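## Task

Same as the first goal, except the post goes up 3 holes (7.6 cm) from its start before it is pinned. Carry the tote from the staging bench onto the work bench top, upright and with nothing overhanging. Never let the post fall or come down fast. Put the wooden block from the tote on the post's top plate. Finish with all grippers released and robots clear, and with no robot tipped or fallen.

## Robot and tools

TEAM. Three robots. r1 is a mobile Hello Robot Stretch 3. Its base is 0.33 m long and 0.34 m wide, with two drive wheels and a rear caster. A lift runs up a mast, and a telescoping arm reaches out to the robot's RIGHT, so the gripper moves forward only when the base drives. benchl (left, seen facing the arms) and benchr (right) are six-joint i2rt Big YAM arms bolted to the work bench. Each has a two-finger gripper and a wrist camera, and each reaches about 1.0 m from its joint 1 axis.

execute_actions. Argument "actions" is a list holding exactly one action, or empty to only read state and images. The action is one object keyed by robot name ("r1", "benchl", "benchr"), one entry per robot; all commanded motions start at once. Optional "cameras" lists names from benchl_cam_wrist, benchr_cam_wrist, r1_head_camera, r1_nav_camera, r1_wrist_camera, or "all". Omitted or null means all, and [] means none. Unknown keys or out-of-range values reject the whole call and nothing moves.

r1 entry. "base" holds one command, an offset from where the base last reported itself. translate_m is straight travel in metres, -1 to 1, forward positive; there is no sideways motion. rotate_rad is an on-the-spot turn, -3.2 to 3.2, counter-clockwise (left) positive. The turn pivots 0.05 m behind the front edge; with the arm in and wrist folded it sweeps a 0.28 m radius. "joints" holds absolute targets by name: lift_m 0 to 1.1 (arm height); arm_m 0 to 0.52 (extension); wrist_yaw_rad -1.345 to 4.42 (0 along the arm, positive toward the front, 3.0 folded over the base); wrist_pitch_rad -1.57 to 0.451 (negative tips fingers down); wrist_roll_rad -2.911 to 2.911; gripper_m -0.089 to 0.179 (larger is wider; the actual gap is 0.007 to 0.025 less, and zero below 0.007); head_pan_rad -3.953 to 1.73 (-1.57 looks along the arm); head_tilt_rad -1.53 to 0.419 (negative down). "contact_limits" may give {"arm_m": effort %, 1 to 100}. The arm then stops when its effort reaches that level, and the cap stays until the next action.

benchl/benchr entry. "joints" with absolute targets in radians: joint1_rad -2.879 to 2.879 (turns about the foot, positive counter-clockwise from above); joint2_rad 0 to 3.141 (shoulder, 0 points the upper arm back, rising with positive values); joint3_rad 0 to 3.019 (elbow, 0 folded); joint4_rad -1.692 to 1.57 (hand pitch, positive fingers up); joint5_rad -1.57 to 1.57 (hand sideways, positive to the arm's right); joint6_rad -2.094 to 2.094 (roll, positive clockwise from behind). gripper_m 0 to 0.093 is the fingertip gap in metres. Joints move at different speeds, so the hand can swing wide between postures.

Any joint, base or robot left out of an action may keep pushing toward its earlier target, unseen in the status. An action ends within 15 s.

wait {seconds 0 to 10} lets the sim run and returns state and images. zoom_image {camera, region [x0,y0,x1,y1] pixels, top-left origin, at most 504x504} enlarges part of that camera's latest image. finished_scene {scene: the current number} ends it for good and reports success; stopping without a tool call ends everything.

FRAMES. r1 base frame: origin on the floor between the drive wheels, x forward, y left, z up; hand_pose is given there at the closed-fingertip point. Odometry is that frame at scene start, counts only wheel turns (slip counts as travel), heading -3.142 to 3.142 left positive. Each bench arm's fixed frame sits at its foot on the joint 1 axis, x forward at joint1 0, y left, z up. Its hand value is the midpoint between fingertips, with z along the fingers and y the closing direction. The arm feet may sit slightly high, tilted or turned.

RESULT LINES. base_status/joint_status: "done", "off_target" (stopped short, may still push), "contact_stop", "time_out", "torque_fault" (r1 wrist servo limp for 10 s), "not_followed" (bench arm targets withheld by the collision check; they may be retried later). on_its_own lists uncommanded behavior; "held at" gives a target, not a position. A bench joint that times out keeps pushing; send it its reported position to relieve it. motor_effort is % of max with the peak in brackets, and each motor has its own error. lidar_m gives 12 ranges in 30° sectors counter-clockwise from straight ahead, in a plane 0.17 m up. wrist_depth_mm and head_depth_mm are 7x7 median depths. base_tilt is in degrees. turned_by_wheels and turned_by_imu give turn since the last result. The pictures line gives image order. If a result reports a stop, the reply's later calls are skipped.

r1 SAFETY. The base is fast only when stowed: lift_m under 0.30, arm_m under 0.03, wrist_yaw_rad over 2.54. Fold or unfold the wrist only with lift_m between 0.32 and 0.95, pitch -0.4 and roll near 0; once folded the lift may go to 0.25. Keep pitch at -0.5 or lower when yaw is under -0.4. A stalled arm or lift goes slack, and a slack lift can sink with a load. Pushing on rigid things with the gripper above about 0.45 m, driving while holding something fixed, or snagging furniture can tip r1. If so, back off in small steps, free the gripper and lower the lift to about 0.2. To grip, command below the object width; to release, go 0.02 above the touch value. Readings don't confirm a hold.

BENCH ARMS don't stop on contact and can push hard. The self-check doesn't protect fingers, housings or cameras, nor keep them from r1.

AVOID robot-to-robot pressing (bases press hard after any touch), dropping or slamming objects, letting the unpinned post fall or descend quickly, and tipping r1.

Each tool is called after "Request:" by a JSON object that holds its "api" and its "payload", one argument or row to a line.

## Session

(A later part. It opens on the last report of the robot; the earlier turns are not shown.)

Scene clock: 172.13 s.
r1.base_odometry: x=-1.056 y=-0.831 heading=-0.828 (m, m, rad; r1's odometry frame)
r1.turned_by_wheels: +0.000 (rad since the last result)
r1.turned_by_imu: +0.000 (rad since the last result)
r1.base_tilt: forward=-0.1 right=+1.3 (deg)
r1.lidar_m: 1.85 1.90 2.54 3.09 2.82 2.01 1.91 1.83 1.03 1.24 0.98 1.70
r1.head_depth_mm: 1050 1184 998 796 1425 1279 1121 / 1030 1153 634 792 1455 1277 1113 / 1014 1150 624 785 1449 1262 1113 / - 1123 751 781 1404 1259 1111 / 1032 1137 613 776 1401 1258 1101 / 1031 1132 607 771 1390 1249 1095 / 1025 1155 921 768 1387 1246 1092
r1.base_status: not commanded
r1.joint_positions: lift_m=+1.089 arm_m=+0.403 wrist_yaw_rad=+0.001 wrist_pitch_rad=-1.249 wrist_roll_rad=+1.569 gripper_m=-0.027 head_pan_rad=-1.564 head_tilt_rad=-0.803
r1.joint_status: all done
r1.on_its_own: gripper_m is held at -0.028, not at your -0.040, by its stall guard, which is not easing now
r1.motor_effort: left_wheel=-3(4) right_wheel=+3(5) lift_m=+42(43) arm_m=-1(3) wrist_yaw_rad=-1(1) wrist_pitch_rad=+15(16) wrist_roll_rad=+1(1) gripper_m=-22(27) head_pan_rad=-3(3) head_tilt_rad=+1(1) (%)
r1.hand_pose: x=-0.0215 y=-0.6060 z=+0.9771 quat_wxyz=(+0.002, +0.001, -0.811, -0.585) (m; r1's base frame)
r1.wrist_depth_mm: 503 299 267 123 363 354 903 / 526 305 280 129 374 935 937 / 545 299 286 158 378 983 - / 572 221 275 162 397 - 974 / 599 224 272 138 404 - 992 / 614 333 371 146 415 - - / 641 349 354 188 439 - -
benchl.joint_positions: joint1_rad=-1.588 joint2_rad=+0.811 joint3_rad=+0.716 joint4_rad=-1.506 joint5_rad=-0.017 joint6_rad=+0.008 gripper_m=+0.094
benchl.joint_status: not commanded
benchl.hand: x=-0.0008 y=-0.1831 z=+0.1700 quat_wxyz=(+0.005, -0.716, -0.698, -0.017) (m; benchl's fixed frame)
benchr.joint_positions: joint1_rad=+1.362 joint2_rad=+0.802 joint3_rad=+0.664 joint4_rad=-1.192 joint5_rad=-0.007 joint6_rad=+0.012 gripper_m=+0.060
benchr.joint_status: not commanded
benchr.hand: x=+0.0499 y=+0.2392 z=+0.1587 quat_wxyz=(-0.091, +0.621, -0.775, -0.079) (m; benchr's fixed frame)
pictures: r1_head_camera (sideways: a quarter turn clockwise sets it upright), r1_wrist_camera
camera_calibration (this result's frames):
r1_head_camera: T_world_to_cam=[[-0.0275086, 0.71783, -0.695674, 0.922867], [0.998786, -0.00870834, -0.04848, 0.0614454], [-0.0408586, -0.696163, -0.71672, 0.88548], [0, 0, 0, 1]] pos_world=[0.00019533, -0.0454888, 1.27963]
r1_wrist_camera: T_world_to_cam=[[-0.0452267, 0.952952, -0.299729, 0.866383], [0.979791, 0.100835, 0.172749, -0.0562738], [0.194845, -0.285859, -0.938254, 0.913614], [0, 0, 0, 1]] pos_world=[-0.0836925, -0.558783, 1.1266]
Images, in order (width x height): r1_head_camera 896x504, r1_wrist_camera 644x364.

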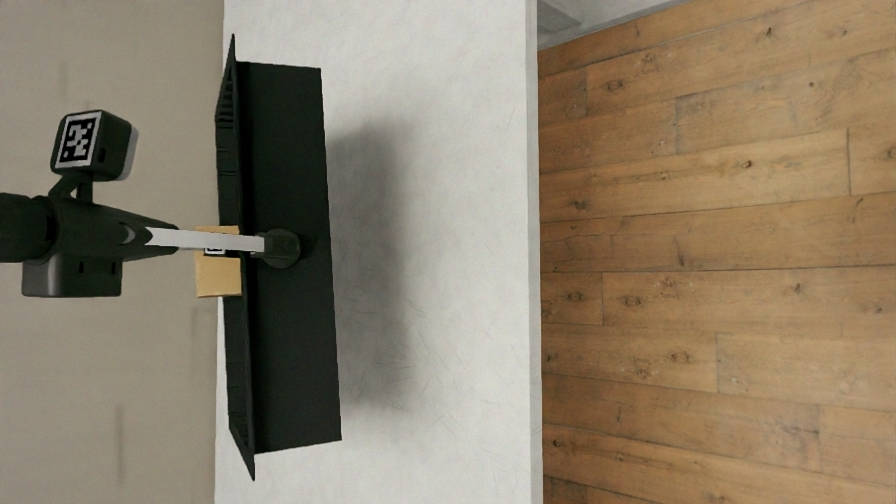

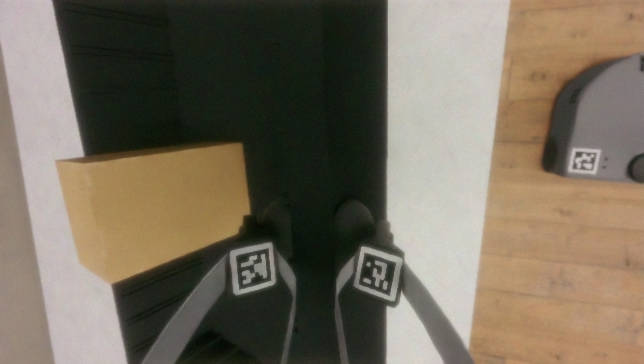

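Request:
{"api": "execute_actions", "payload": {
  "actions": [
    {"r1":{"joints":{"arm_m":0.05}}}
  ],
  "cameras": []
}}

Request:
{"api": "execute_actions", "payload": {
  "actions": [
    {"r1":{"base":{"rotate_rad":1.717}}}
  ],
  "cameras": []
}}

Request:
{"api": "execute_actions", "payload": {
  "actions": [
    {"r1":{"base":{"translate_m":1}}}
  ],
  "cameras": []
}}

Request:
{"api": "execute_actions", "payload": {
  "actions": [
    {"r1":{"base":{"translate_m":1}}}
  ],
  "cameras": []
}}

Request:
{"api": "execute_actions", "payload": {
  "actions": [
    {"r1":{"base":{"translate_m":0.4}}}
  ],
  "cameras": []
}}

Request:
{"api": "execute_actions", "payload": {
  "actions": [
    {"r1":{"base":{"rotate_rad":1.425}},"benchl":{"joints":{"joint2_rad":0.3,"joint3_rad":0.4,"joint4_rad":-1.4}}}
  ],
  "cameras": ["r1_nav_camera","r1_head_camera"]
}}

Scene clock: 177.73 s.
r1.base_odometry: x=-1.056 y=-0.831 heading=-0.828 (m, m, rad; r1's odometry frame)
r1.turned_by_wheels: +0.000 (rad since the last result)
r1.turned_by_imu: +0.000 (rad since the last result)
r1.base_tilt: forward=+0.0 right=+1.3 (deg)
r1.lidar_m: 1.85 1.90 2.54 3.12 2.81 2.01 1.92 1.83 1.02 1.24 0.99 1.70
r1.head_depth_mm: - - - - 368 1278 1121 / - - - 593 366 1255 1115 / - - - - 363 1241 1107 / 1019 1177 - - 358 1234 1100 / 1033 1162 1042 576 358 1211 1101 / 1032 1160 961 572 354 1201 1099 / 1028 1155 954 564 350 1180 1090
r1.base_status: not commanded
r1.joint_positions: lift_m=+1.089 arm_m=+0.050 wrist_yaw_rad=+0.001 wrist_pitch_rad=-1.251 wrist_roll_rad=+1.569 gripper_m=-0.024 head_pan_rad=-1.564 head_tilt_rad=-0.803
r1.joint_status: all done
r1.on_its_own: gripper_m is held at -0.025, not at your -0.040, by its stall guard, which is not easing now
r1.motor_effort: left_wheel=-3(3) right_wheel=+3(3) lift_m=+42(42) arm_m=-3(4) wrist_yaw_rad=-2(1) wrist_pitch_rad=+16(16) wrist_roll_rad=+1(0) gripper_m=-21(23) head_pan_rad=-4(4) head_tilt_rad=+1(1) (%)
r1.hand_pose: x=-0.0215 y=-0.2528 z=+0.9770 quat_wxyz=(+0.002, +0.001, -0.810, -0.586) (m; r1's base frame)
r1.wrist_depth_mm: 520 299 273 125 - 957 903 / 533 302 287 129 - - 921 / 565 310 305 156 - - 954 / 577 254 296 161 - - 993 / 606 258 323 138 - - - / 630 349 368 152 - - - / 660 588 360 178 - - -
benchl.joint_positions: joint1_rad=-1.588 joint2_rad=+0.811 joint3_rad=+0.716 joint4_rad=-1.506 joint5_rad=-0.017 joint6_rad=+0.008 gripper_m=+0.094
benchl.joint_status: not commanded
benchl.hand: x=-0.0008 y=-0.1831 z=+0.1700 quat_wxyz=(+0.005, -0.716, -0.698, -0.017) (m; benchl's fixed frame)
benchr.joint_positions: joint1_rad=+1.362 joint2_rad=+0.802 joint3_rad=+0.664 joint4_rad=-1.192 joint5_rad=-0.007 joint6_rad=+0.012 gripper_m=+0.060
benchr.joint_status: not commanded
benchr.hand: x=+0.0499 y=+0.2392 z=+0.1587 quat_wxyz=(-0.091, +0.621, -0.775, -0.079) (m; benchr's fixed frame)
pictures: none
No camera images: the call's "cameras" was empty. Leave "cameras" out to get every camera's image.

Scene clock: 181.43 s.
r1.base_odometry: x=-1.056 y=-0.831 heading=+0.889 (m, m, rad; r1's odometry frame)
r1.turned_by_wheels: +1.717 (rad since the last result)
r1.turned_by_imu: +1.720 (rad since the last result)
r1.base_tilt: forward=+0.0 right=+1.3 (deg)
r1.lidar_m: 3.11 2.43 1.94 1.91 1.02 1.02 1.24 0.99 1.87 1.85 1.99 3.00
r1.head_depth_mm: - - - - 368 1284 1119 / - - - 591 364 1271 1118 / - - - - 363 1249 1108 / 1548 1804 - - 355 1205 1105 / 1591 1826 2028 574 358 1207 1103 / 1611 1840 2070 579 355 1179 1097 / 1615 1881 2096 574 351 369 1084
r1.base_status: done
r1.joint_positions: lift_m=+1.089 arm_m=+0.050 wrist_yaw_rad=+0.001 wrist_pitch_rad=-1.251 wrist_roll_rad=+1.569 gripper_m=-0.024 head_pan_rad=-1.564 head_tilt_rad=-0.803
r1.joint_status: not commanded
r1.on_its_own: gripper_m is held at -0.025, not at your -0.040, by its stall guard, which is not easing now
r1.motor_effort: left_wheel=-4(8) right_wheel=+4(9) lift_m=+42(42) arm_m=-3(3) wrist_yaw_rad=-1(1) wrist_pitch_rad=+16(16) wrist_roll_rad=+1(1) gripper_m=-25(22) head_pan_rad=-4(4) head_tilt_rad=+1(1) (%)
r1.hand_pose: x=-0.0215 y=-0.2528 z=+0.9770 quat_wxyz=(+0.001, +0.001, -0.810, -0.586) (m; r1's base frame)
r1.wrist_depth_mm: - 299 269 145 - 960 906 / - 304 286 150 - - 926 / - 311 309 153 - - 972 / - 262 303 156 - - 988 / - 262 316 138 - - - / - 353 370 155 - - - / - - 376 186 - - -
benchl.joint_positions: joint1_rad=-1.588 joint2_rad=+0.811 joint3_rad=+0.716 joint4_rad=-1.506 joint5_rad=-0.017 joint6_rad=+0.008 gripper_m=+0.094
benchl.joint_status: not commanded
benchl.hand: x=-0.0008 y=-0.1831 z=+0.1700 quat_wxyz=(+0.005, -0.716, -0.698, -0.017) (m; benchl's fixed frame)
benchr.joint_positions: joint1_rad=+1.362 joint2_rad=+0.802 joint3_rad=+0.664 joint4_rad=-1.192 joint5_rad=-0.007 joint6_rad=+0.012 gripper_m=+0.060
benchr.joint_status: not commanded
benchr.hand: x=+0.0499 y=+0.2392 z=+0.1587 quat_wxyz=(-0.091, +0.621, -0.775, -0.079) (m; benchr's fixed frame)
pictures: none
No camera images: the call's "cameras" was empty. Leave "cameras" out to get every camera's image.

Scene clock: 193.30 s.
r1.base_odometry: x=-0.425 y=-0.055 heading=+0.889 (m, m, rad; r1's odometry frame)
r1.turned_by_wheels: +0.000 (rad since the last result)
r1.turned_by_imu: -0.002 (rad since the last result)
r1.base_tilt: forward=+0.0 right=+1.3 (deg)
r1.lidar_m: 2.25 2.26 1.81 1.79 1.94 1.88 1.92 1.94 1.99 1.97 2.13 2.13
r1.head_depth_mm: - - - - 369 1280 1119 / - - - 593 365 1277 1115 / - - - - 364 1241 1104 / 1658 1935 - - 353 1219 1105 / 1692 1950 2136 573 356 1208 1096 / 1711 1958 2163 576 354 1178 1100 / 1730 1988 2146 571 351 367 1092
r1.base_status: done
r1.joint_positions: lift_m=+1.089 arm_m=+0.050 wrist_yaw_rad=+0.001 wrist_pitch_rad=-1.251 wrist_roll_rad=+1.569 gripper_m=-0.024 head_pan_rad=-1.564 head_tilt_rad=-0.803
r1.joint_status: not commanded
r1.on_its_own: gripper_m is held at -0.025, not at your -0.040, by its stall guard, which is not easing now
r1.motor_effort: left_wheel=-4(6) right_wheel=+4(8) lift_m=+42(42) arm_m=-3(4) wrist_yaw_rad=-1(1) wrist_pitch_rad=+16(16) wrist_roll_rad=+0(1) gripper_m=-22(23) head_pan_rad=-3(4) head_tilt_rad=+1(1) (%)
r1.hand_pose: x=-0.0215 y=-0.2528 z=+0.9770 quat_wxyz=(+0.001, +0.001, -0.810, -0.586) (m; r1's base frame)
r1.wrist_depth_mm: - 302 270 147 - 964 926 / - 304 287 150 - - 928 / - 312 313 154 - - 933 / - 264 305 157 - - 978 / - 261 311 137 - - 991 / - 352 369 154 - - - / - - 375 186 - - -
benchl.joint_positions: joint1_rad=-1.588 joint2_rad=+0.811 joint3_rad=+0.716 joint4_rad=-1.506 joint5_rad=-0.017 joint6_rad=+0.008 gripper_m=+0.094
benchl.joint_status: not commanded
benchl.hand: x=-0.0008 y=-0.1831 z=+0.1700 quat_wxyz=(+0.005, -0.716, -0.698, -0.017) (m; benchl's fixed frame)
benchr.joint_positions: joint1_rad=+1.362 joint2_rad=+0.802 joint3_rad=+0.664 joint4_rad=-1.192 joint5_rad=-0.007 joint6_rad=+0.012 gripper_m=+0.060
benchr.joint_status: not commanded
benchr.hand: x=+0.0499 y=+0.2392 z=+0.1587 quat_wxyz=(-0.091, +0.621, -0.775, -0.079) (m; benchr's fixed frame)
pictures: none
No camera images: the call's "cameras" was empty. Leave "cameras" out to get every camera's image.

Scene clock: 205.17 s.
r1.base_odometry: x=+0.205 y=+0.722 heading=+0.889 (m, m, rad; r1's odometry frame)
r1.turned_by_wheels: +0.000 (rad since the last result)
r1.turned_by_imu: -0.002 (rad since the last result)
r1.base_tilt: forward=+0.0 right=+1.4 (deg)
r1.lidar_m: 1.53 1.30 1.69 1.68 1.81 2.71 2.83 2.67 2.11 2.09 1.43 1.21
r1.head_depth_mm: - - - - 369 1283 1122 / - - - 592 365 1270 1115 / - - - - 364 1244 1115 / 1743 2038 - - 353 1215 1102 / 1792 2063 2276 574 356 1209 1102 / 1799 2095 2164 577 355 1178 1099 / 1830 2126 2157 573 351 367 1094
r1.base_status: done
r1.joint_positions: lift_m=+1.089 arm_m=+0.050 wrist_yaw_rad=+0.001 wrist_pitch_rad=-1.251 wrist_roll_rad=+1.569 gripper_m=-0.024 head_pan_rad=-1.564 head_tilt_rad=-0.803
r1.joint_status: not commanded
r1.on_its_own: gripper_m is held at -0.025, not at your -0.040, by its stall guard, which is not easing now
r1.motor_effort: left_wheel=-3(4) right_wheel=+4(9) lift_m=+42(42) arm_m=-3(4) wrist_yaw_rad=-1(1) wrist_pitch_rad=+16(16) wrist_roll_rad=+1(1) gripper_m=-21(21) head_pan_rad=-4(3) head_tilt_rad=+1(1) (%)
r1.hand_pose: x=-0.0215 y=-0.2528 z=+0.9770 quat_wxyz=(+0.001, +0.001, -0.810, -0.586) (m; r1's base frame)
r1.wrist_depth_mm: - 302 270 147 - 975 891 / - 306 285 150 - - 924 / - 317 310 154 - - 943 / - 264 305 156 - - 979 / - 260 311 137 - - - / - 355 368 154 - - - / - - 376 184 - - -
benchl.joint_positions: joint1_rad=-1.588 joint2_rad=+0.811 joint3_rad=+0.716 joint4_rad=-1.506 joint5_rad=-0.017 joint6_rad=+0.008 gripper_m=+0.094
benchl.joint_status: not commanded
benchl.hand: x=-0.0008 y=-0.1831 z=+0.1700 quat_wxyz=(+0.005, -0.716, -0.698, -0.017) (m; benchl's fixed frame)
benchr.joint_positions: joint1_rad=+1.362 joint2_rad=+0.802 joint3_rad=+0.664 joint4_rad=-1.192 joint5_rad=-0.007 joint6_rad=+0.012 gripper_m=+0.060
benchr.joint_status: not commanded
benchr.hand: x=+0.0499 y=+0.2392 z=+0.1587 quat_wxyz=(-0.091, +0.621, -0.775, -0.079) (m; benchr's fixed frame)
pictures: none
No camera images: the call's "cameras" was empty. Leave "cameras" out to get every camera's image.

Scene clock: 210.97 s.
r1.base_odometry: x=+0.457 y=+1.032 heading=+0.889 (m, m, rad; r1's odometry frame)
r1.turned_by_wheels: +0.000 (rad since the last result)
r1.turned_by_imu: -0.001 (rad since the last result)
r1.base_tilt: forward=-0.1 right=+1.3 (deg)
r1.lidar_m: 1.13 0.95 1.64 1.63 1.76 2.64 3.22 2.74 2.16 2.13 0.89 0.89
r1.head_depth_mm: - - - - 369 1280 1122 / - - - 592 365 1270 1116 / - - - - 364 1244 1111 / 1800 2106 - - 354 1208 1101 / 1832 2101 2297 573 356 1204 1104 / 1851 2142 2174 576 355 1181 1096 / 1869 2149 2157 574 351 367 1088
r1.base_status: done
r1.joint_positions: lift_m=+1.089 arm_m=+0.050 wrist_yaw_rad=+0.001 wrist_pitch_rad=-1.251 wrist_roll_rad=+1.569 gripper_m=-0.024 head_pan_rad=-1.564 head_tilt_rad=-0.803
r1.joint_status: not commanded
r1.on_its_own: gripper_m is held at -0.025, not at your -0.040, by its stall guard, which is not easing now
r1.motor_effort: left_wheel=-3(4) right_wheel=+3(9) lift_m=+42(42) arm_m=-3(3) wrist_yaw_rad=-1(1) wrist_pitch_rad=+16(16) wrist_roll_rad=+0(1) gripper_m=-22(22) head_pan_rad=-3(4) head_tilt_rad=+1(1) (%)
r1.hand_pose: x=-0.0215 y=-0.2528 z=+0.9770 quat_wxyz=(+0.001, +0.001, -0.810, -0.586) (m; r1's base frame)
r1.wrist_depth_mm: - 301 271 147 - 969 898 / - 307 289 150 - - 925 / - 312 311 154 - - 930 / - 266 306 157 - - 976 / - 260 314 138 - - 993 / - 352 367 155 - - - / - 599 373 185 - - -
benchl.joint_positions: joint1_rad=-1.588 joint2_rad=+0.811 joint3_rad=+0.716 joint4_rad=-1.506 joint5_rad=-0.017 joint6_rad=+0.008 gripper_m=+0.094
benchl.joint_status: not commanded
benchl.hand: x=-0.0008 y=-0.1831 z=+0.1700 quat_wxyz=(+0.005, -0.716, -0.698, -0.017) (m; benchl's fixed frame)
benchr.joint_positions: joint1_rad=+1.362 joint2_rad=+0.802 joint3_rad=+0.664 joint4_rad=-1.192 joint5_rad=-0.007 joint6_rad=+0.012 gripper_m=+0.060
benchr.joint_status: not commanded
benchr.hand: x=+0.0499 y=+0.2392 z=+0.1587 quat_wxyz=(-0.091, +0.621, -0.775, -0.079) (m; benchr's fixed frame)
pictures: none
No camera images: the call's "cameras" was empty. Leave "cameras" out to get every camera's image.

Scene clock: 214.20 s.
r1.base_odometry: x=+0.457 y=+1.032 heading=+2.313 (m, m, rad; r1's odometry frame)
r1.turned_by_wheels: +1.425 (rad since the last result)
r1.turned_by_imu: +1.427 (rad since the last result)
r1.base_tilt: forward=-0.1 right=+1.4 (deg)
r1.lidar_m: 1.62 1.68 2.27 3.61 3.08 2.23 2.13 1.16 0.89 1.13 0.95 0.97
r1.head_depth_mm: - - - - 368 1273 1116 / - - - 591 364 1273 1114 / - - - - 364 1243 1117 / 909 1084 - - 355 1216 1107 / 721 1082 1043 575 356 1207 1106 / 890 1075 962 579 356 1180 1100 / 888 1011 897 576 352 369 1091
r1.base_status: done
r1.joint_positions: lift_m=+1.089 arm_m=+0.050 wrist_yaw_rad=+0.001 wrist_pitch_rad=-1.251 wrist_roll_rad=+1.569 gripper_m=-0.024 head_pan_rad=-1.564 head_tilt_rad=-0.803
r1.joint_status: not commanded
r1.on_its_own: gripper_m is held at -0.025, not at your -0.040, by its stall guard, which is not easing now
r1.motor_effort: left_wheel=-4(8) right_wheel=+4(9) lift_m=+42(42) arm_m=-3(3) wrist_yaw_rad=-1(1) wrist_pitch_rad=+16(16) wrist_roll_rad=+0(0) gripper_m=-24(22) head_pan_rad=-3(4) head_tilt_rad=+1(1) (%)
r1.hand_pose: x=-0.0215 y=-0.2528 z=+0.9770 quat_wxyz=(+0.001, +0.001, -0.810, -0.586) (m; r1's base frame)
r1.wrist_depth_mm: 503 302 268 146 - 987 910 / 533 303 291 149 - - 950 / 562 313 311 153 - - 936 / 571 262 303 157 - - 975 / 608 260 316 137 - - - / 610 359 370 155 - - - / 594 605 376 187 - - -
benchl.joint_positions: joint1_rad=-1.588 joint2_rad=+0.301 joint3_rad=+0.405 joint4_rad=-1.417 joint5_rad=-0.017 joint6_rad=+0.008 gripper_m=+0.094
benchl.joint_status: all done
benchl.hand: x=+0.0002 y=-0.1229 z=+0.1095 quat_wxyz=(-0.096, -0.709, -0.693, +0.085) (m; benchl's fixed frame)
benchr.joint_positions: joint1_rad=+1.362 joint2_rad=+0.802 joint3_rad=+0.664 joint4_rad=-1.192 joint5_rad=-0.007 joint6_rad=+0.012 gripper_m=+0.060
benchr.joint_status: not commanded
benchr.hand: x=+0.0499 y=+0.2392 z=+0.1587 quat_wxyz=(-0.091, +0.621, -0.775, -0.079) (m; benchr's fixed frame)
pictures: r1_head_camera (sideways: a quarter turn clockwise sets it upright), r1_nav_camera (sideways: a quarter turn counterclockwise sets it upright)
camera_calibration (this result's frames):
r1_head_camera: T_world_to_cam=[[-0.0275084, 0.717829, -0.695676, 0.92287], [0.998786, -0.00870869, -0.0484799, 0.0614454], [-0.0408587, -0.696165, -0.716718, 0.885477], [0, 0, 0, 1]] pos_world=[0.00019532, -0.0454888, 1.27963]
r1_nav_camera: T_world_to_cam=[[-0.0409573, -0.734637, 0.677223, -0.83197], [-0.999045, 0.0404276, -0.0165655, 0.0767359], [-0.0152089, -0.677255, -0.735591, 0.914149], [0, 0, 0, 1]] pos_world=[0.0564905, 0.00481387, 1.23714]
Images, in order (width x height): r1_head_camera 896x504, r1_nav_camera 672x504.

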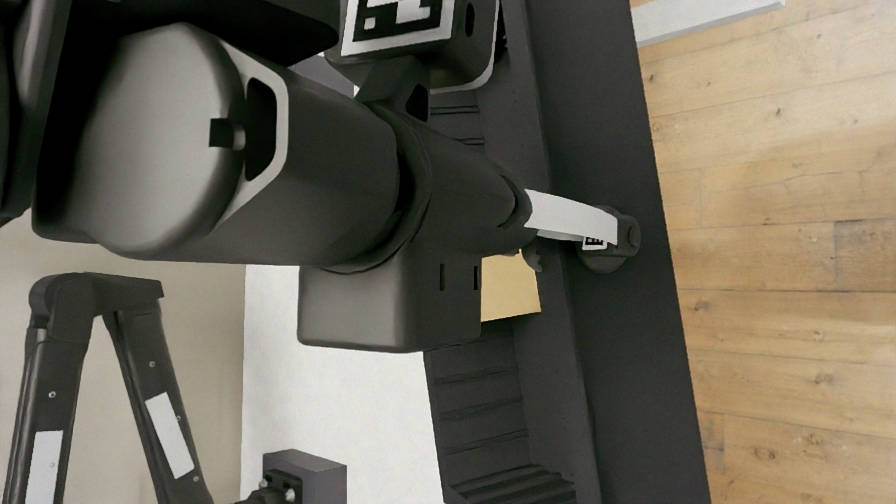

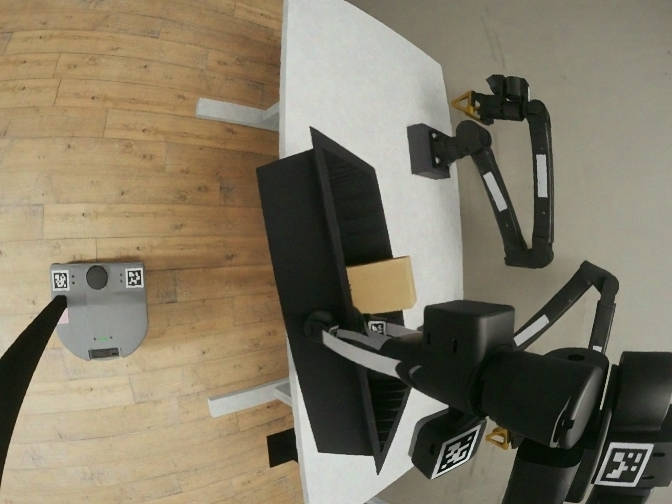

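Request:
{"api": "execute_actions", "payload": {
  "actions": [
    {"r1":{"joints":{"arm_m":0.3}}}
  ],
  "cameras": []
}}

Request:
{"api": "execute_actions", "payload": {
  "actions": [
    {"r1":{"joints":{"lift_m":0.96}}}
  ],
  "cameras": ["r1_nav_camera"]
}}

Request:
{"api": "execute_actions", "payload": {
  "actions": [
    {"r1":{"joints":{"lift_m":0.90,"wrist_pitch_rad":-1.5,"arm_m":0.33}}}
  ],
  "cameras": ["r1_nav_camera"]
}}

Request:
{"api": "execute_actions", "payload": {
  "actions": [
    {"r1":{"joints":{"gripper_m":0.11}}}
  ],
  "cameras": ["r1_wrist_camera","r1_head_camera"]
}}

Scene clock: 218.30 s.
r1.base_odometry: x=+0.457 y=+1.032 heading=+2.313 (m, m, rad; r1's odometry frame)
r1.turned_by_wheels: +0.000 (rad since the last result)
r1.turned_by_imu: +0.000 (rad since the last result)
r1.base_tilt: forward=-0.1 right=+1.3 (deg)
r1.lidar_m: 1.63 1.68 2.26 3.24 3.09 2.23 2.13 1.16 0.89 1.13 0.95 0.97
r1.head_depth_mm: 955 1072 936 798 679 1280 1122 / 935 839 544 791 676 1275 1113 / 724 1110 542 785 670 1271 1110 / - 1117 537 759 667 1265 1104 / 734 1082 533 735 664 1256 1101 / 890 1081 529 731 657 1254 1090 / 886 1012 869 745 656 1248 1091
r1.base_status: not commanded
r1.joint_positions: lift_m=+1.089 arm_m=+0.300 wrist_yaw_rad=+0.001 wrist_pitch_rad=-1.251 wrist_roll_rad=+1.569 gripper_m=-0.024 head_pan_rad=-1.564 head_tilt_rad=-0.803
r1.joint_status: all done
r1.on_its_own: gripper_m is held at -0.025, not at your -0.040, by its stall guard, which is not easing now
r1.motor_effort: left_wheel=-4(3) right_wheel=+4(4) lift_m=+42(42) arm_m=+3(3) wrist_yaw_rad=-1(0) wrist_pitch_rad=+16(16) wrist_roll_rad=+1(1) gripper_m=-23(23) head_pan_rad=-3(4) head_tilt_rad=+1(1) (%)
r1.hand_pose: x=-0.0215 y=-0.5021 z=+0.9770 quat_wxyz=(+0.001, +0.001, -0.810, -0.586) (m; r1's base frame)
r1.wrist_depth_mm: 367 303 269 147 366 353 911 / 533 306 289 150 374 363 - / 548 310 309 153 382 371 - / 565 266 306 156 398 - 983 / 586 261 317 137 400 - 1000 / 618 356 371 154 408 - - / 636 530 376 186 434 - -
benchl.joint_positions: joint1_rad=-1.588 joint2_rad=+0.301 joint3_rad=+0.405 joint4_rad=-1.417 joint5_rad=-0.017 joint6_rad=+0.008 gripper_m=+0.094
benchl.joint_status: not commanded
benchl.hand: x=+0.0002 y=-0.1229 z=+0.1095 quat_wxyz=(-0.096, -0.709, -0.693, +0.085) (m; benchl's fixed frame)
benchr.joint_positions: joint1_rad=+1.362 joint2_rad=+0.802 joint3_rad=+0.664 joint4_rad=-1.192 joint5_rad=-0.007 joint6_rad=+0.012 gripper_m=+0.060
benchr.joint_status: not commanded
benchr.hand: x=+0.0499 y=+0.2392 z=+0.1587 quat_wxyz=(-0.091, +0.621, -0.775, -0.079) (m; benchr's fixed frame)
pictures: none
No camera images: the call's "cameras" was empty. Leave "cameras" out to get every camera's image.

Scene clock: 220.30 s.
r1.base_odometry: x=+0.457 y=+1.032 heading=+2.313 (m, m, rad; r1's odometry frame)
r1.turned_by_wheels: +0.000 (rad since the last result)
r1.turned_by_imu: +0.000 (rad since the last result)
r1.base_tilt: forward=+0.0 right=+1.3 (deg)
r1.lidar_m: 1.63 1.68 2.26 3.23 3.09 2.23 2.13 1.16 0.89 1.13 0.95 0.97
r1.head_depth_mm: 953 - - 775 677 1274 1121 / 917 853 876 674 674 1273 1118 / 705 - 851 653 669 1276 1109 / 909 1062 - 643 666 1262 1105 / 719 1083 898 632 664 1257 1105 / 888 1078 961 620 658 1257 1095 / 888 1009 893 707 658 1248 1094
r1.base_status: not commanded
r1.joint_positions: lift_m=+0.960 arm_m=+0.300 wrist_yaw_rad=+0.001 wrist_pitch_rad=-1.244 wrist_roll_rad=+1.569 gripper_m=-0.025 head_pan_rad=-1.564 head_tilt_rad=-0.803
r1.joint_status: all done
r1.on_its_own: gripper_m is held at -0.025, not at your -0.040, by its stall guard, which is not easing now
r1.motor_effort: left_wheel=-4(5) right_wheel=+4(6) lift_m=+18(38) arm_m=+3(3) wrist_yaw_rad=-1(1) wrist_pitch_rad=+14(16) wrist_roll_rad=+0(0) gripper_m=-20(22) head_pan_rad=-4(4) head_tilt_rad=+1(1) (%)
r1.hand_pose: x=-0.0215 y=-0.5037 z=+0.8486 quat_wxyz=(+0.001, +0.001, -0.812, -0.583) (m; r1's base frame)
r1.wrist_depth_mm: 265 298 251 158 252 235 790 / 272 307 263 159 258 240 - / 275 312 272 135 264 244 - / 274 283 287 138 270 257 872 / 222 257 298 136 280 268 872 / 228 288 329 143 284 272 912 / 451 308 329 183 301 283 927
benchl.joint_positions: joint1_rad=-1.588 joint2_rad=+0.301 joint3_rad=+0.405 joint4_rad=-1.417 joint5_rad=-0.017 joint6_rad=+0.008 gripper_m=+0.094
benchl.joint_status: not commanded
benchl.hand: x=+0.0002 y=-0.1229 z=+0.1095 quat_wxyz=(-0.096, -0.709, -0.693, +0.085) (m; benchl's fixed frame)
benchr.joint_positions: joint1_rad=+1.362 joint2_rad=+0.802 joint3_rad=+0.664 joint4_rad=-1.192 joint5_rad=-0.007 joint6_rad=+0.012 gripper_m=+0.060
benchr.joint_status: not commanded
benchr.hand: x=+0.0499 y=+0.2392 z=+0.1587 quat_wxyz=(-0.091, +0.621, -0.775, -0.079) (m; benchr's fixed frame)
pictures: r1_nav_camera (sideways: a quarter turn counterclockwise sets it upright)
camera_calibration (this result's frames):
r1_nav_camera: T_world_to_cam=[[-0.0409572, -0.734637, 0.677223, -0.83197], [-0.999045, 0.0404275, -0.0165655, 0.0767359], [-0.0152088, -0.677255, -0.735591, 0.914149], [0, 0, 0, 1]] pos_world=[0.0564905, 0.00481388, 1.23714]
Images, in order (width x height): r1_nav_camera 672x504.

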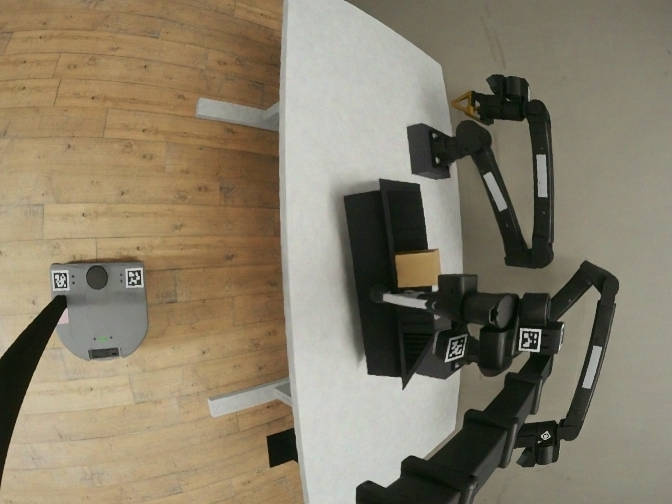

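Scene clock: 221.97 s.
r1.base_odometry: x=+0.457 y=+1.032 heading=+2.313 (m, m, rad; r1's odometry frame)
r1.turned_by_wheels: +0.000 (rad since the last result)
r1.turned_by_imu: +0.000 (rad since the last result)
r1.base_tilt: forward=+0.0 right=+1.3 (deg)
r1.lidar_m: 1.63 1.68 2.27 3.62 3.09 2.23 2.13 1.16 0.89 1.13 0.95 0.97
r1.head_depth_mm: 953 1057 - - - 1293 1119 / 914 765 846 708 677 1273 1112 / 734 - - 781 670 1278 1112 / 929 1040 - 766 667 1262 1108 / 719 1082 972 773 662 1258 1106 / 887 1079 960 765 656 1252 1095 / 887 1013 891 706 653 1249 1092
r1.base_status: not commanded
r1.joint_positions: lift_m=+0.901 arm_m=+0.330 wrist_yaw_rad=+0.001 wrist_pitch_rad=-1.507 wrist_roll_rad=+1.565 gripper_m=-0.025 head_pan_rad=-1.564 head_tilt_rad=-0.803
r1.joint_status: all done
r1.on_its_own: gripper_m is held at -0.025, not at your -0.040, by its stall guard, which is not easing now
r1.motor_effort: left_wheel=-2(3) right_wheel=+2(4) lift_m=+8(13) arm_m=+4(3) wrist_yaw_rad=-2(1) wrist_pitch_rad=+3(12) wrist_roll_rad=+2(2) gripper_m=-18(19) head_pan_rad=-3(3) head_tilt_rad=+1(2) (%)
r1.hand_pose: x=-0.0216 y=-0.4665 z=+0.7824 quat_wxyz=(+0.003, +0.002, -0.729, -0.685) (m; r1's base frame)
r1.wrist_depth_mm: 208 206 205 125 205 864 898 / 214 213 211 129 212 - 912 / 220 221 217 132 217 - 925 / 225 228 226 137 224 967 933 / 222 234 234 140 230 978 - / 222 242 242 146 241 - - / 252 251 251 158 251 - -
benchl.joint_positions: joint1_rad=-1.588 joint2_rad=+0.301 joint3_rad=+0.405 joint4_rad=-1.417 joint5_rad=-0.017 joint6_rad=+0.008 gripper_m=+0.094
benchl.joint_status: not commanded
benchl.hand: x=+0.0002 y=-0.1229 z=+0.1095 quat_wxyz=(-0.096, -0.709, -0.693, +0.085) (m; benchl's fixed frame)
benchr.joint_positions: joint1_rad=+1.362 joint2_rad=+0.802 joint3_rad=+0.664 joint4_rad=-1.192 joint5_rad=-0.007 joint6_rad=+0.012 gripper_m=+0.060
benchr.joint_status: not commanded
benchr.hand: x=+0.0499 y=+0.2392 z=+0.1587 quat_wxyz=(-0.091, +0.621, -0.775, -0.079) (m; benchr's fixed frame)
pictures: r1_nav_camera (sideways: a quarter turn counterclockwise sets it upright)
camera_calibration (this result's frames):
r1_nav_camera: T_world_to_cam=[[-0.0409571, -0.734637, 0.677223, -0.831971], [-0.999045, 0.0404274, -0.0165655, 0.0767359], [-0.0152087, -0.677255, -0.735591, 0.914149], [0, 0, 0, 1]] pos_world=[0.0564905, 0.00481388, 1.23714]
Images, in order (width x height): r1_nav_camera 672x504.

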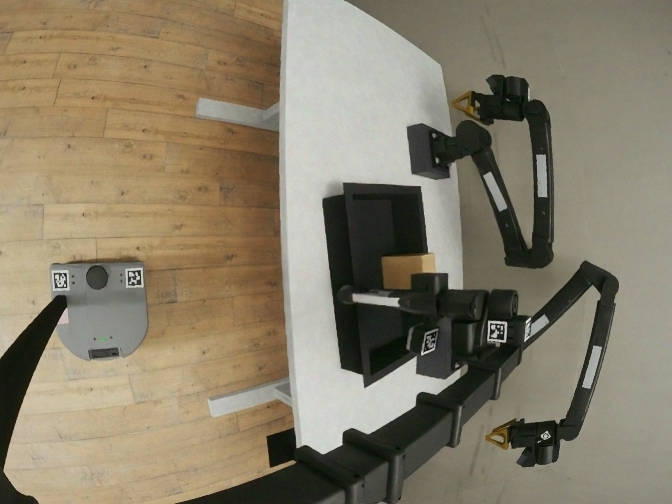

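Scene clock: 223.80 s.
r1.base_odometry: x=+0.457 y=+1.032 heading=+2.313 (m, m, rad; r1's odometry frame)
r1.turned_by_wheels: +0.000 (rad since the last result)
r1.turned_by_imu: +0.000 (rad since the last result)
r1.base_tilt: forward=+0.0 right=+1.3 (deg)
r1.lidar_m: 1.63 1.68 2.27 3.23 3.08 2.23 2.13 1.16 0.89 1.13 0.95 0.97
r1.head_depth_mm: 952 1054 1085 - - 1291 1119 / 916 761 - 712 675 1275 1115 / 735 - - 781 669 1273 1112 / 931 1038 - 757 658 1269 1101 / 720 1078 971 773 664 1259 1105 / 889 1076 961 766 656 1258 1095 / 890 1012 891 707 654 1247 1088
r1.base_status: not commanded
r1.joint_positions: lift_m=+0.901 arm_m=+0.330 wrist_yaw_rad=+0.001 wrist_pitch_rad=-1.501 wrist_roll_rad=+1.565 gripper_m=+0.110 head_pan_rad=-1.564 head_tilt_rad=-0.803
r1.joint_status: all done
r1.motor_effort: left_wheel=-3(3) right_wheel=+2(2) lift_m=+14(13) arm_m=+3(3) wrist_yaw_rad=-1(1) wrist_pitch_rad=+0(2) wrist_roll_rad=+2(3) gripper_m=+2(78) head_pan_rad=-3(4) head_tilt_rad=+1(1) (%)
r1.hand_pose: x=-0.0215 y=-0.4682 z=+0.7820 quat_wxyz=(+0.003, +0.002, -0.731, -0.682) (m; r1's base frame)
r1.wrist_depth_mm: 207 206 204 124 204 877 890 / 214 213 210 127 210 209 888 / 221 221 218 131 217 - 924 / 226 227 224 136 224 954 951 / 221 233 231 141 231 - - / 220 - 240 150 241 - - / 252 252 249 151 248 - -
benchl.joint_positions: joint1_rad=-1.588 joint2_rad=+0.301 joint3_rad=+0.405 joint4_rad=-1.417 joint5_rad=-0.017 joint6_rad=+0.008 gripper_m=+0.094
benchl.joint_status: not commanded
benchl.hand: x=+0.0002 y=-0.1229 z=+0.1095 quat_wxyz=(-0.096, -0.709, -0.693, +0.085) (m; benchl's fixed frame)
benchr.joint_positions: joint1_rad=+1.362 joint2_rad=+0.802 joint3_rad=+0.664 joint4_rad=-1.192 joint5_rad=-0.007 joint6_rad=+0.012 gripper_m=+0.060
benchr.joint_status: not commanded
benchr.hand: x=+0.0499 y=+0.2392 z=+0.1587 quat_wxyz=(-0.091, +0.621, -0.775, -0.079) (m; benchr's fixed frame)
pictures: r1_head_camera (sideways: a quarter turn clockwise sets it upright), r1_wrist_camera
camera_calibration (this result's frames):
r1_head_camera: T_world_to_cam=[[-0.0275084, 0.717829, -0.695676, 0.92287], [0.998786, -0.0087087, -0.0484799, 0.0614454], [-0.0408587, -0.696165, -0.716718, 0.885477], [0, 0, 0, 1]] pos_world=[0.00019532, -0.0454888, 1.27963]
r1_wrist_camera: T_world_to_cam=[[-0.0483857, 0.997433, -0.052784, 0.504286], [0.979736, 0.0576777, 0.191809, -0.071488], [0.194361, -0.0424336, -0.980012, 0.916638], [0, 0, 0, 1]] pos_world=[-0.0837187, -0.459972, 0.938646]
Images, in order (width x height): r1_head_camera 896x504, r1_wrist_camera 644x364.

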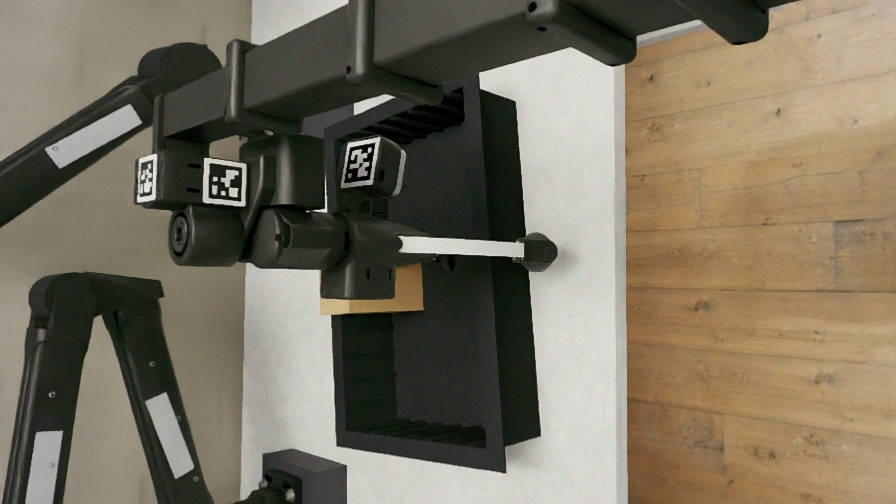

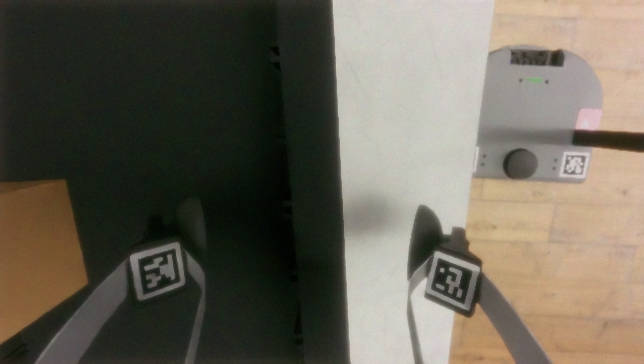

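Request:
{"api": "execute_actions", "payload": {
  "actions": [
    {"r1":{"joints":{"lift_m":1.02}}}
  ],
  "cameras": []
}}

Request:
{"api": "execute_actions", "payload": {
  "actions": [
    {"r1":{"joints":{"arm_m":0}}}
  ],
  "cameras": []
}}

Request:
{"api": "execute_actions", "payload": {
  "actions": [
    {"r1":{"base":{"translate_m":-0.3}},"benchr":{"joints":{"joint1_rad":-0.6,"joint2_rad":1.0,"joint3_rad":0.9,"joint4_rad":-1.2,"gripper_m":0.093}}}
  ],
  "cameras": ["benchr_cam_wrist","r1_head_camera"]
}}

Scene clock: 228.30 s.
r1.base_odometry: x=+0.457 y=+1.032 heading=+2.313 (m, m, rad; r1's odometry frame)
r1.turned_by_wheels: +0.000 (rad since the last result)
r1.turned_by_imu: +0.000 (rad since the last result)
r1.base_tilt: forward=+0.0 right=+1.4 (deg)
r1.lidar_m: 1.63 1.68 2.27 3.63 3.10 2.22 2.13 1.16 0.89 1.13 0.95 0.97
r1.head_depth_mm: - 1096 969 799 678 1273 1123 / 936 814 883 714 673 1277 1113 / - 1093 875 783 670 1268 1107 / 910 - 782 763 668 1268 1108 / 721 1078 968 772 663 1251 1101 / 889 1082 963 768 656 1254 1097 / 886 1012 892 707 655 1251 1097
r1.base_status: not commanded
r1.joint_positions: lift_m=+1.019 arm_m=+0.330 wrist_yaw_rad=+0.001 wrist_pitch_rad=-1.500 wrist_roll_rad=+1.565 gripper_m=+0.110 head_pan_rad=-1.564 head_tilt_rad=-0.803
r1.joint_status: all done
r1.motor_effort: left_wheel=-3(3) right_wheel=+2(2) lift_m=+38(37) arm_m=+3(3) wrist_yaw_rad=-1(2) wrist_pitch_rad=+0(0) wrist_roll_rad=+2(2) gripper_m=+0(1) head_pan_rad=-4(4) head_tilt_rad=+1(1) (%)
r1.hand_pose: x=-0.0215 y=-0.4684 z=+0.9008 quat_wxyz=(+0.003, +0.002, -0.731, -0.682) (m; r1's base frame)
r1.wrist_depth_mm: 306 320 316 318 315 988 966 / 301 329 325 319 323 - - / 300 341 335 329 335 - - / 243 332 349 344 351 - - / 234 286 360 360 358 - - / 283 377 373 366 375 - - / 397 379 384 378 - - -
benchl.joint_positions: joint1_rad=-1.588 joint2_rad=+0.301 joint3_rad=+0.405 joint4_rad=-1.417 joint5_rad=-0.017 joint6_rad=+0.008 gripper_m=+0.094
benchl.joint_status: not commanded
benchl.hand: x=+0.0002 y=-0.1229 z=+0.1095 quat_wxyz=(-0.096, -0.709, -0.693, +0.085) (m; benchl's fixed frame)
benchr.joint_positions: joint1_rad=+1.362 joint2_rad=+0.802 joint3_rad=+0.664 joint4_rad=-1.192 joint5_rad=-0.007 joint6_rad=+0.012 gripper_m=+0.060
benchr.joint_status: not commanded
benchr.hand: x=+0.0499 y=+0.2392 z=+0.1587 quat_wxyz=(-0.091, +0.621, -0.775, -0.079) (m; benchr's fixed frame)
pictures: none
No camera images: the call's "cameras" was empty. Leave "cameras" out to get every camera's image.

Scene clock: 231.93 s.
r1.base_odometry: x=+0.457 y=+1.032 heading=+2.313 (m, m, rad; r1's odometry frame)
r1.turned_by_wheels: +0.000 (rad since the last result)
r1.turned_by_imu: +0.000 (rad since the last result)
r1.base_tilt: forward=-0.1 right=+1.3 (deg)
r1.lidar_m: 1.63 1.68 2.27 3.62 3.11 2.22 2.13 1.16 0.89 1.13 0.95 0.97
r1.head_depth_mm: 952 794 - - - - 1107 / 912 783 - - - - 1111 / 733 1066 - - - - 1101 / 931 1084 766 774 - - 1091 / 722 1082 967 772 662 - 1096 / 889 1078 959 766 655 1251 1098 / 888 1012 892 707 656 1248 1099
r1.base_status: not commanded
r1.joint_positions: lift_m=+1.019 arm_m=+0.001 wrist_yaw_rad=+0.001 wrist_pitch_rad=-1.499 wrist_roll_rad=+1.566 gripper_m=+0.110 head_pan_rad=-1.564 head_tilt_rad=-0.803
r1.joint_status: all done
joint sent to its limit — the command would take r1.arm_m past its lower limit, so that joint was sent only as far as its limit.
r1.motor_effort: left_wheel=-3(3) right_wheel=+2(2) lift_m=+37(37) arm_m=-4(4) wrist_yaw_rad=-1(1) wrist_pitch_rad=+0(0) wrist_roll_rad=+2(2) gripper_m=+0(1) head_pan_rad=-3(3) head_tilt_rad=+1(1) (%)
r1.hand_pose: x=-0.0215 y=-0.1403 z=+0.9008 quat_wxyz=(+0.003, +0.002, -0.732, -0.682) (m; r1's base frame)
r1.wrist_depth_mm: 324 - - - 979 987 969 / 332 - - - 979 - - / 350 - - - - - - / 356 - - - - - - / 365 370 - - - - - / 375 387 - - - - - / 377 402 - - - - -
benchl.joint_positions: joint1_rad=-1.588 joint2_rad=+0.301 joint3_rad=+0.405 joint4_rad=-1.417 joint5_rad=-0.017 joint6_rad=+0.008 gripper_m=+0.094
benchl.joint_status: not commanded
benchl.hand: x=+0.0002 y=-0.1229 z=+0.1095 quat_wxyz=(-0.096, -0.709, -0.693, +0.085) (m; benchl's fixed frame)
benchr.joint_positions: joint1_rad=+1.362 joint2_rad=+0.802 joint3_rad=+0.664 joint4_rad=-1.192 joint5_rad=-0.007 joint6_rad=+0.012 gripper_m=+0.060
benchr.joint_status: not commanded
benchr.hand: x=+0.0499 y=+0.2392 z=+0.1587 quat_wxyz=(-0.091, +0.621, -0.775, -0.079) (m; benchr's fixed frame)
pictures: none
No camera images: the call's "cameras" was empty. Leave "cameras" out to get every camera's image.

Scene clock: 236.17 s.
r1.base_odometry: x=+0.660 y=+0.811 heading=+2.313 (m, m, rad; r1's odometry frame)
r1.turned_by_wheels: +0.000 (rad since the last result)
r1.turned_by_imu: +0.000 (rad since the last result)
r1.base_tilt: forward=+0.0 right=+1.3 (deg)
r1.lidar_m: 1.93 1.99 2.69 3.24 2.65 1.91 1.83 1.65 0.75 1.14 1.17 1.18
r1.head_depth_mm: 960 1075 - - - - 1111 / 957 1077 - - - - 1112 / 953 1072 - - - - 1101 / 946 1069 881 779 - - 1085 / 763 781 865 755 664 - 1102 / 947 1082 847 693 658 1255 1096 / 919 1059 956 763 655 1247 1092
r1.base_status: done
r1.joint_positions: lift_m=+1.019 arm_m=+0.001 wrist_yaw_rad=+0.001 wrist_pitch_rad=-1.499 wrist_roll_rad=+1.566 gripper_m=+0.110 head_pan_rad=-1.564 head_tilt_rad=-0.803
r1.joint_status: not commanded
r1.motor_effort: left_wheel=-3(8) right_wheel=+3(3) lift_m=+37(37) arm_m=-4(4) wrist_yaw_rad=-1(1) wrist_pitch_rad=+0(0) wrist_roll_rad=+1(1) gripper_m=+1(1) head_pan_rad=-4(4) head_tilt_rad=+1(1) (%)
r1.hand_pose: x=-0.0215 y=-0.1403 z=+0.9008 quat_wxyz=(+0.003, +0.002, -0.732, -0.682) (m; r1's base frame)
r1.wrist_depth_mm: 327 989 990 - - 984 973 / 333 - - - - 987 - / 349 - - - - - - / 362 - - - - - - / 369 377 - - - - - / 379 388 - - - - - / 396 416 - - - - -
benchl.joint_positions: joint1_rad=-1.588 joint2_rad=+0.301 joint3_rad=+0.405 joint4_rad=-1.417 joint5_rad=-0.017 joint6_rad=+0.008 gripper_m=+0.094
benchl.joint_status: not commanded
benchl.hand: x=+0.0002 y=-0.1229 z=+0.1095 quat_wxyz=(-0.096, -0.709, -0.693, +0.085) (m; benchl's fixed frame)
benchr.joint_positions: joint1_rad=-0.596 joint2_rad=+1.000 joint3_rad=+0.855 joint4_rad=-1.198 joint5_rad=-0.007 joint6_rad=+0.010 gripper_m=+0.093
benchr.joint_status: all done
benchr.hand: x=+0.2551 y=-0.1721 z=+0.1909 quat_wxyz=(-0.110, -0.296, -0.948, +0.029) (m; benchr's fixed frame)
pictures: benchr_cam_wrist, r1_head_camera (sideways: a quarter turn clockwise sets it upright)
camera_calibration (this result's frames):
benchr_cam_wrist: T_world_to_cam=[[-0.566108, -0.824298, -0.00736209, 0.00429472], [-0.763037, 0.520614, 0.383062, 0.216865], [-0.311924, 0.222472, -0.923693, 0.41626], [0, 0, 0, 1]] pos_world=[0.297749, -0.201969, 0.301456]
r1_head_camera: T_world_to_cam=[[-0.0275085, 0.717828, -0.695677, 0.92287], [0.998786, -0.00870849, -0.0484799, 0.0614454], [-0.0408586, -0.696166, -0.716717, 0.885477], [0, 0, 0, 1]] pos_world=[0.000195331, -0.0454889, 1.27963]
Images, in order (width x height): benchr_cam_wrist 504x504, r1_head_camera 896x504.

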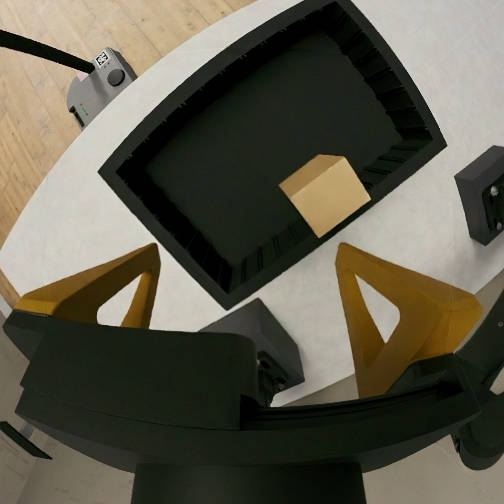

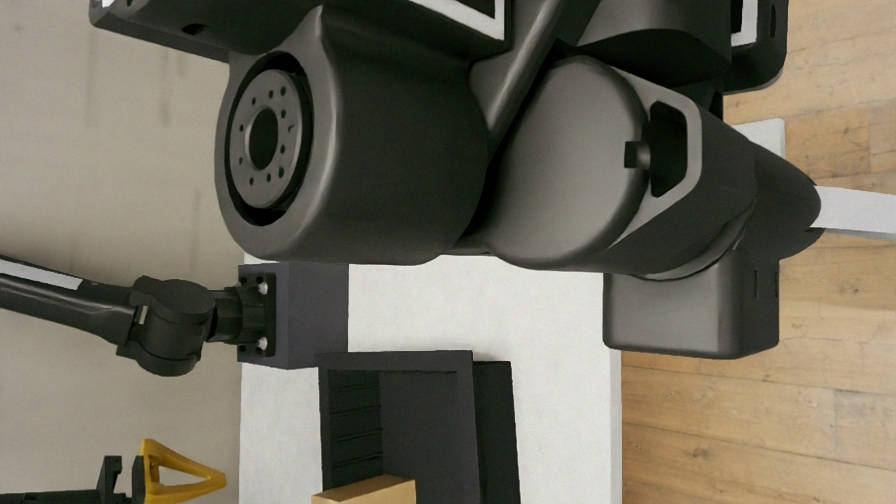

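Request:
{"api": "execute_actions", "payload": {
  "actions": [
    {"benchr":{"joints":{"joint1_rad":-0.89,"joint2_rad":1.33,"joint3_rad":0.79,"joint4_rad":-1.03,"joint6_rad":-0.89}}}
  ],
  "cameras": ["benchr_cam_wrist"]
}}

Scene clock: 239.03 s.
r1.base_odometry: x=+0.660 y=+0.811 heading=+2.313 (m, m, rad; r1's odometry frame)
r1.turned_by_wheels: +0.000 (rad since the last result)
r1.turned_by_imu: +0.000 (rad since the last result)
r1.base_tilt: forward=+0.0 right=+1.2 (deg)
r1.lidar_m: 1.93 1.99 2.69 3.24 2.65 1.91 1.83 1.65 0.75 1.14 1.17 1.18
r1.head_depth_mm: 961 1079 - - - - 1111 / 958 1075 - - - - 1113 / 955 1072 - - - - 1102 / 953 1074 884 781 - - 1083 / 722 781 864 754 664 - 1106 / 945 1088 854 693 659 1256 1096 / 945 1080 953 763 658 1248 1090
r1.base_status: not commanded
r1.joint_positions: lift_m=+1.019 arm_m=+0.001 wrist_yaw_rad=+0.001 wrist_pitch_rad=-1.499 wrist_roll_rad=+1.566 gripper_m=+0.110 head_pan_rad=-1.564 head_tilt_rad=-0.803
r1.joint_status: not commanded
r1.motor_effort: left_wheel=-3(3) right_wheel=+3(3) lift_m=+37(37) arm_m=-4(3) wrist_yaw_rad=-1(1) wrist_pitch_rad=+0(0) wrist_roll_rad=+2(2) gripper_m=+2(1) head_pan_rad=-4(4) head_tilt_rad=+1(1) (%)
r1.hand_pose: x=-0.0215 y=-0.1403 z=+0.9008 quat_wxyz=(+0.003, +0.002, -0.732, -0.682) (m; r1's base frame)
r1.wrist_depth_mm: 323 - - - - 978 947 / 336 - - - - - 999 / 349 - - - - - - / 361 - - - - - - / 370 376 - - - - - / 379 390 - - - - - / 392 412 - - - - -
benchl.joint_positions: joint1_rad=-1.588 joint2_rad=+0.301 joint3_rad=+0.405 joint4_rad=-1.417 joint5_rad=-0.017 joint6_rad=+0.008 gripper_m=+0.094
benchl.joint_status: not commanded
benchl.hand: x=+0.0002 y=-0.1229 z=+0.1095 quat_wxyz=(-0.096, -0.709, -0.693, +0.085) (m; benchl's fixed frame)
benchr.joint_positions: joint1_rad=-0.892 joint2_rad=+1.336 joint3_rad=+0.796 joint4_rad=-1.038 joint5_rad=-0.007 joint6_rad=-0.878 gripper_m=+0.093
benchr.joint_status: all done
benchr.hand: x=+0.2051 y=-0.2530 z=+0.0725 quat_wxyz=(-0.001, -0.007, -1.000, -0.005) (m; benchr's fixed frame)
pictures: benchr_cam_wrist
camera_calibration (this result's frames):
benchr_cam_wrist: T_world_to_cam=[[-0.0120389, -0.99989, -0.00871834, -0.249535], [-0.81446, 0.00474733, 0.580201, 0.131934], [-0.580095, 0.0140857, -0.814427, 0.303619], [0, 0, 0, 1]] pos_world=[0.280579, -0.25441, 0.168552]
Images, in order (width x height): benchr_cam_wrist 504x504.

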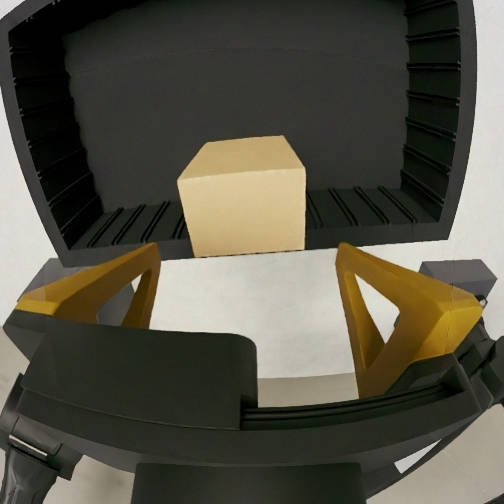

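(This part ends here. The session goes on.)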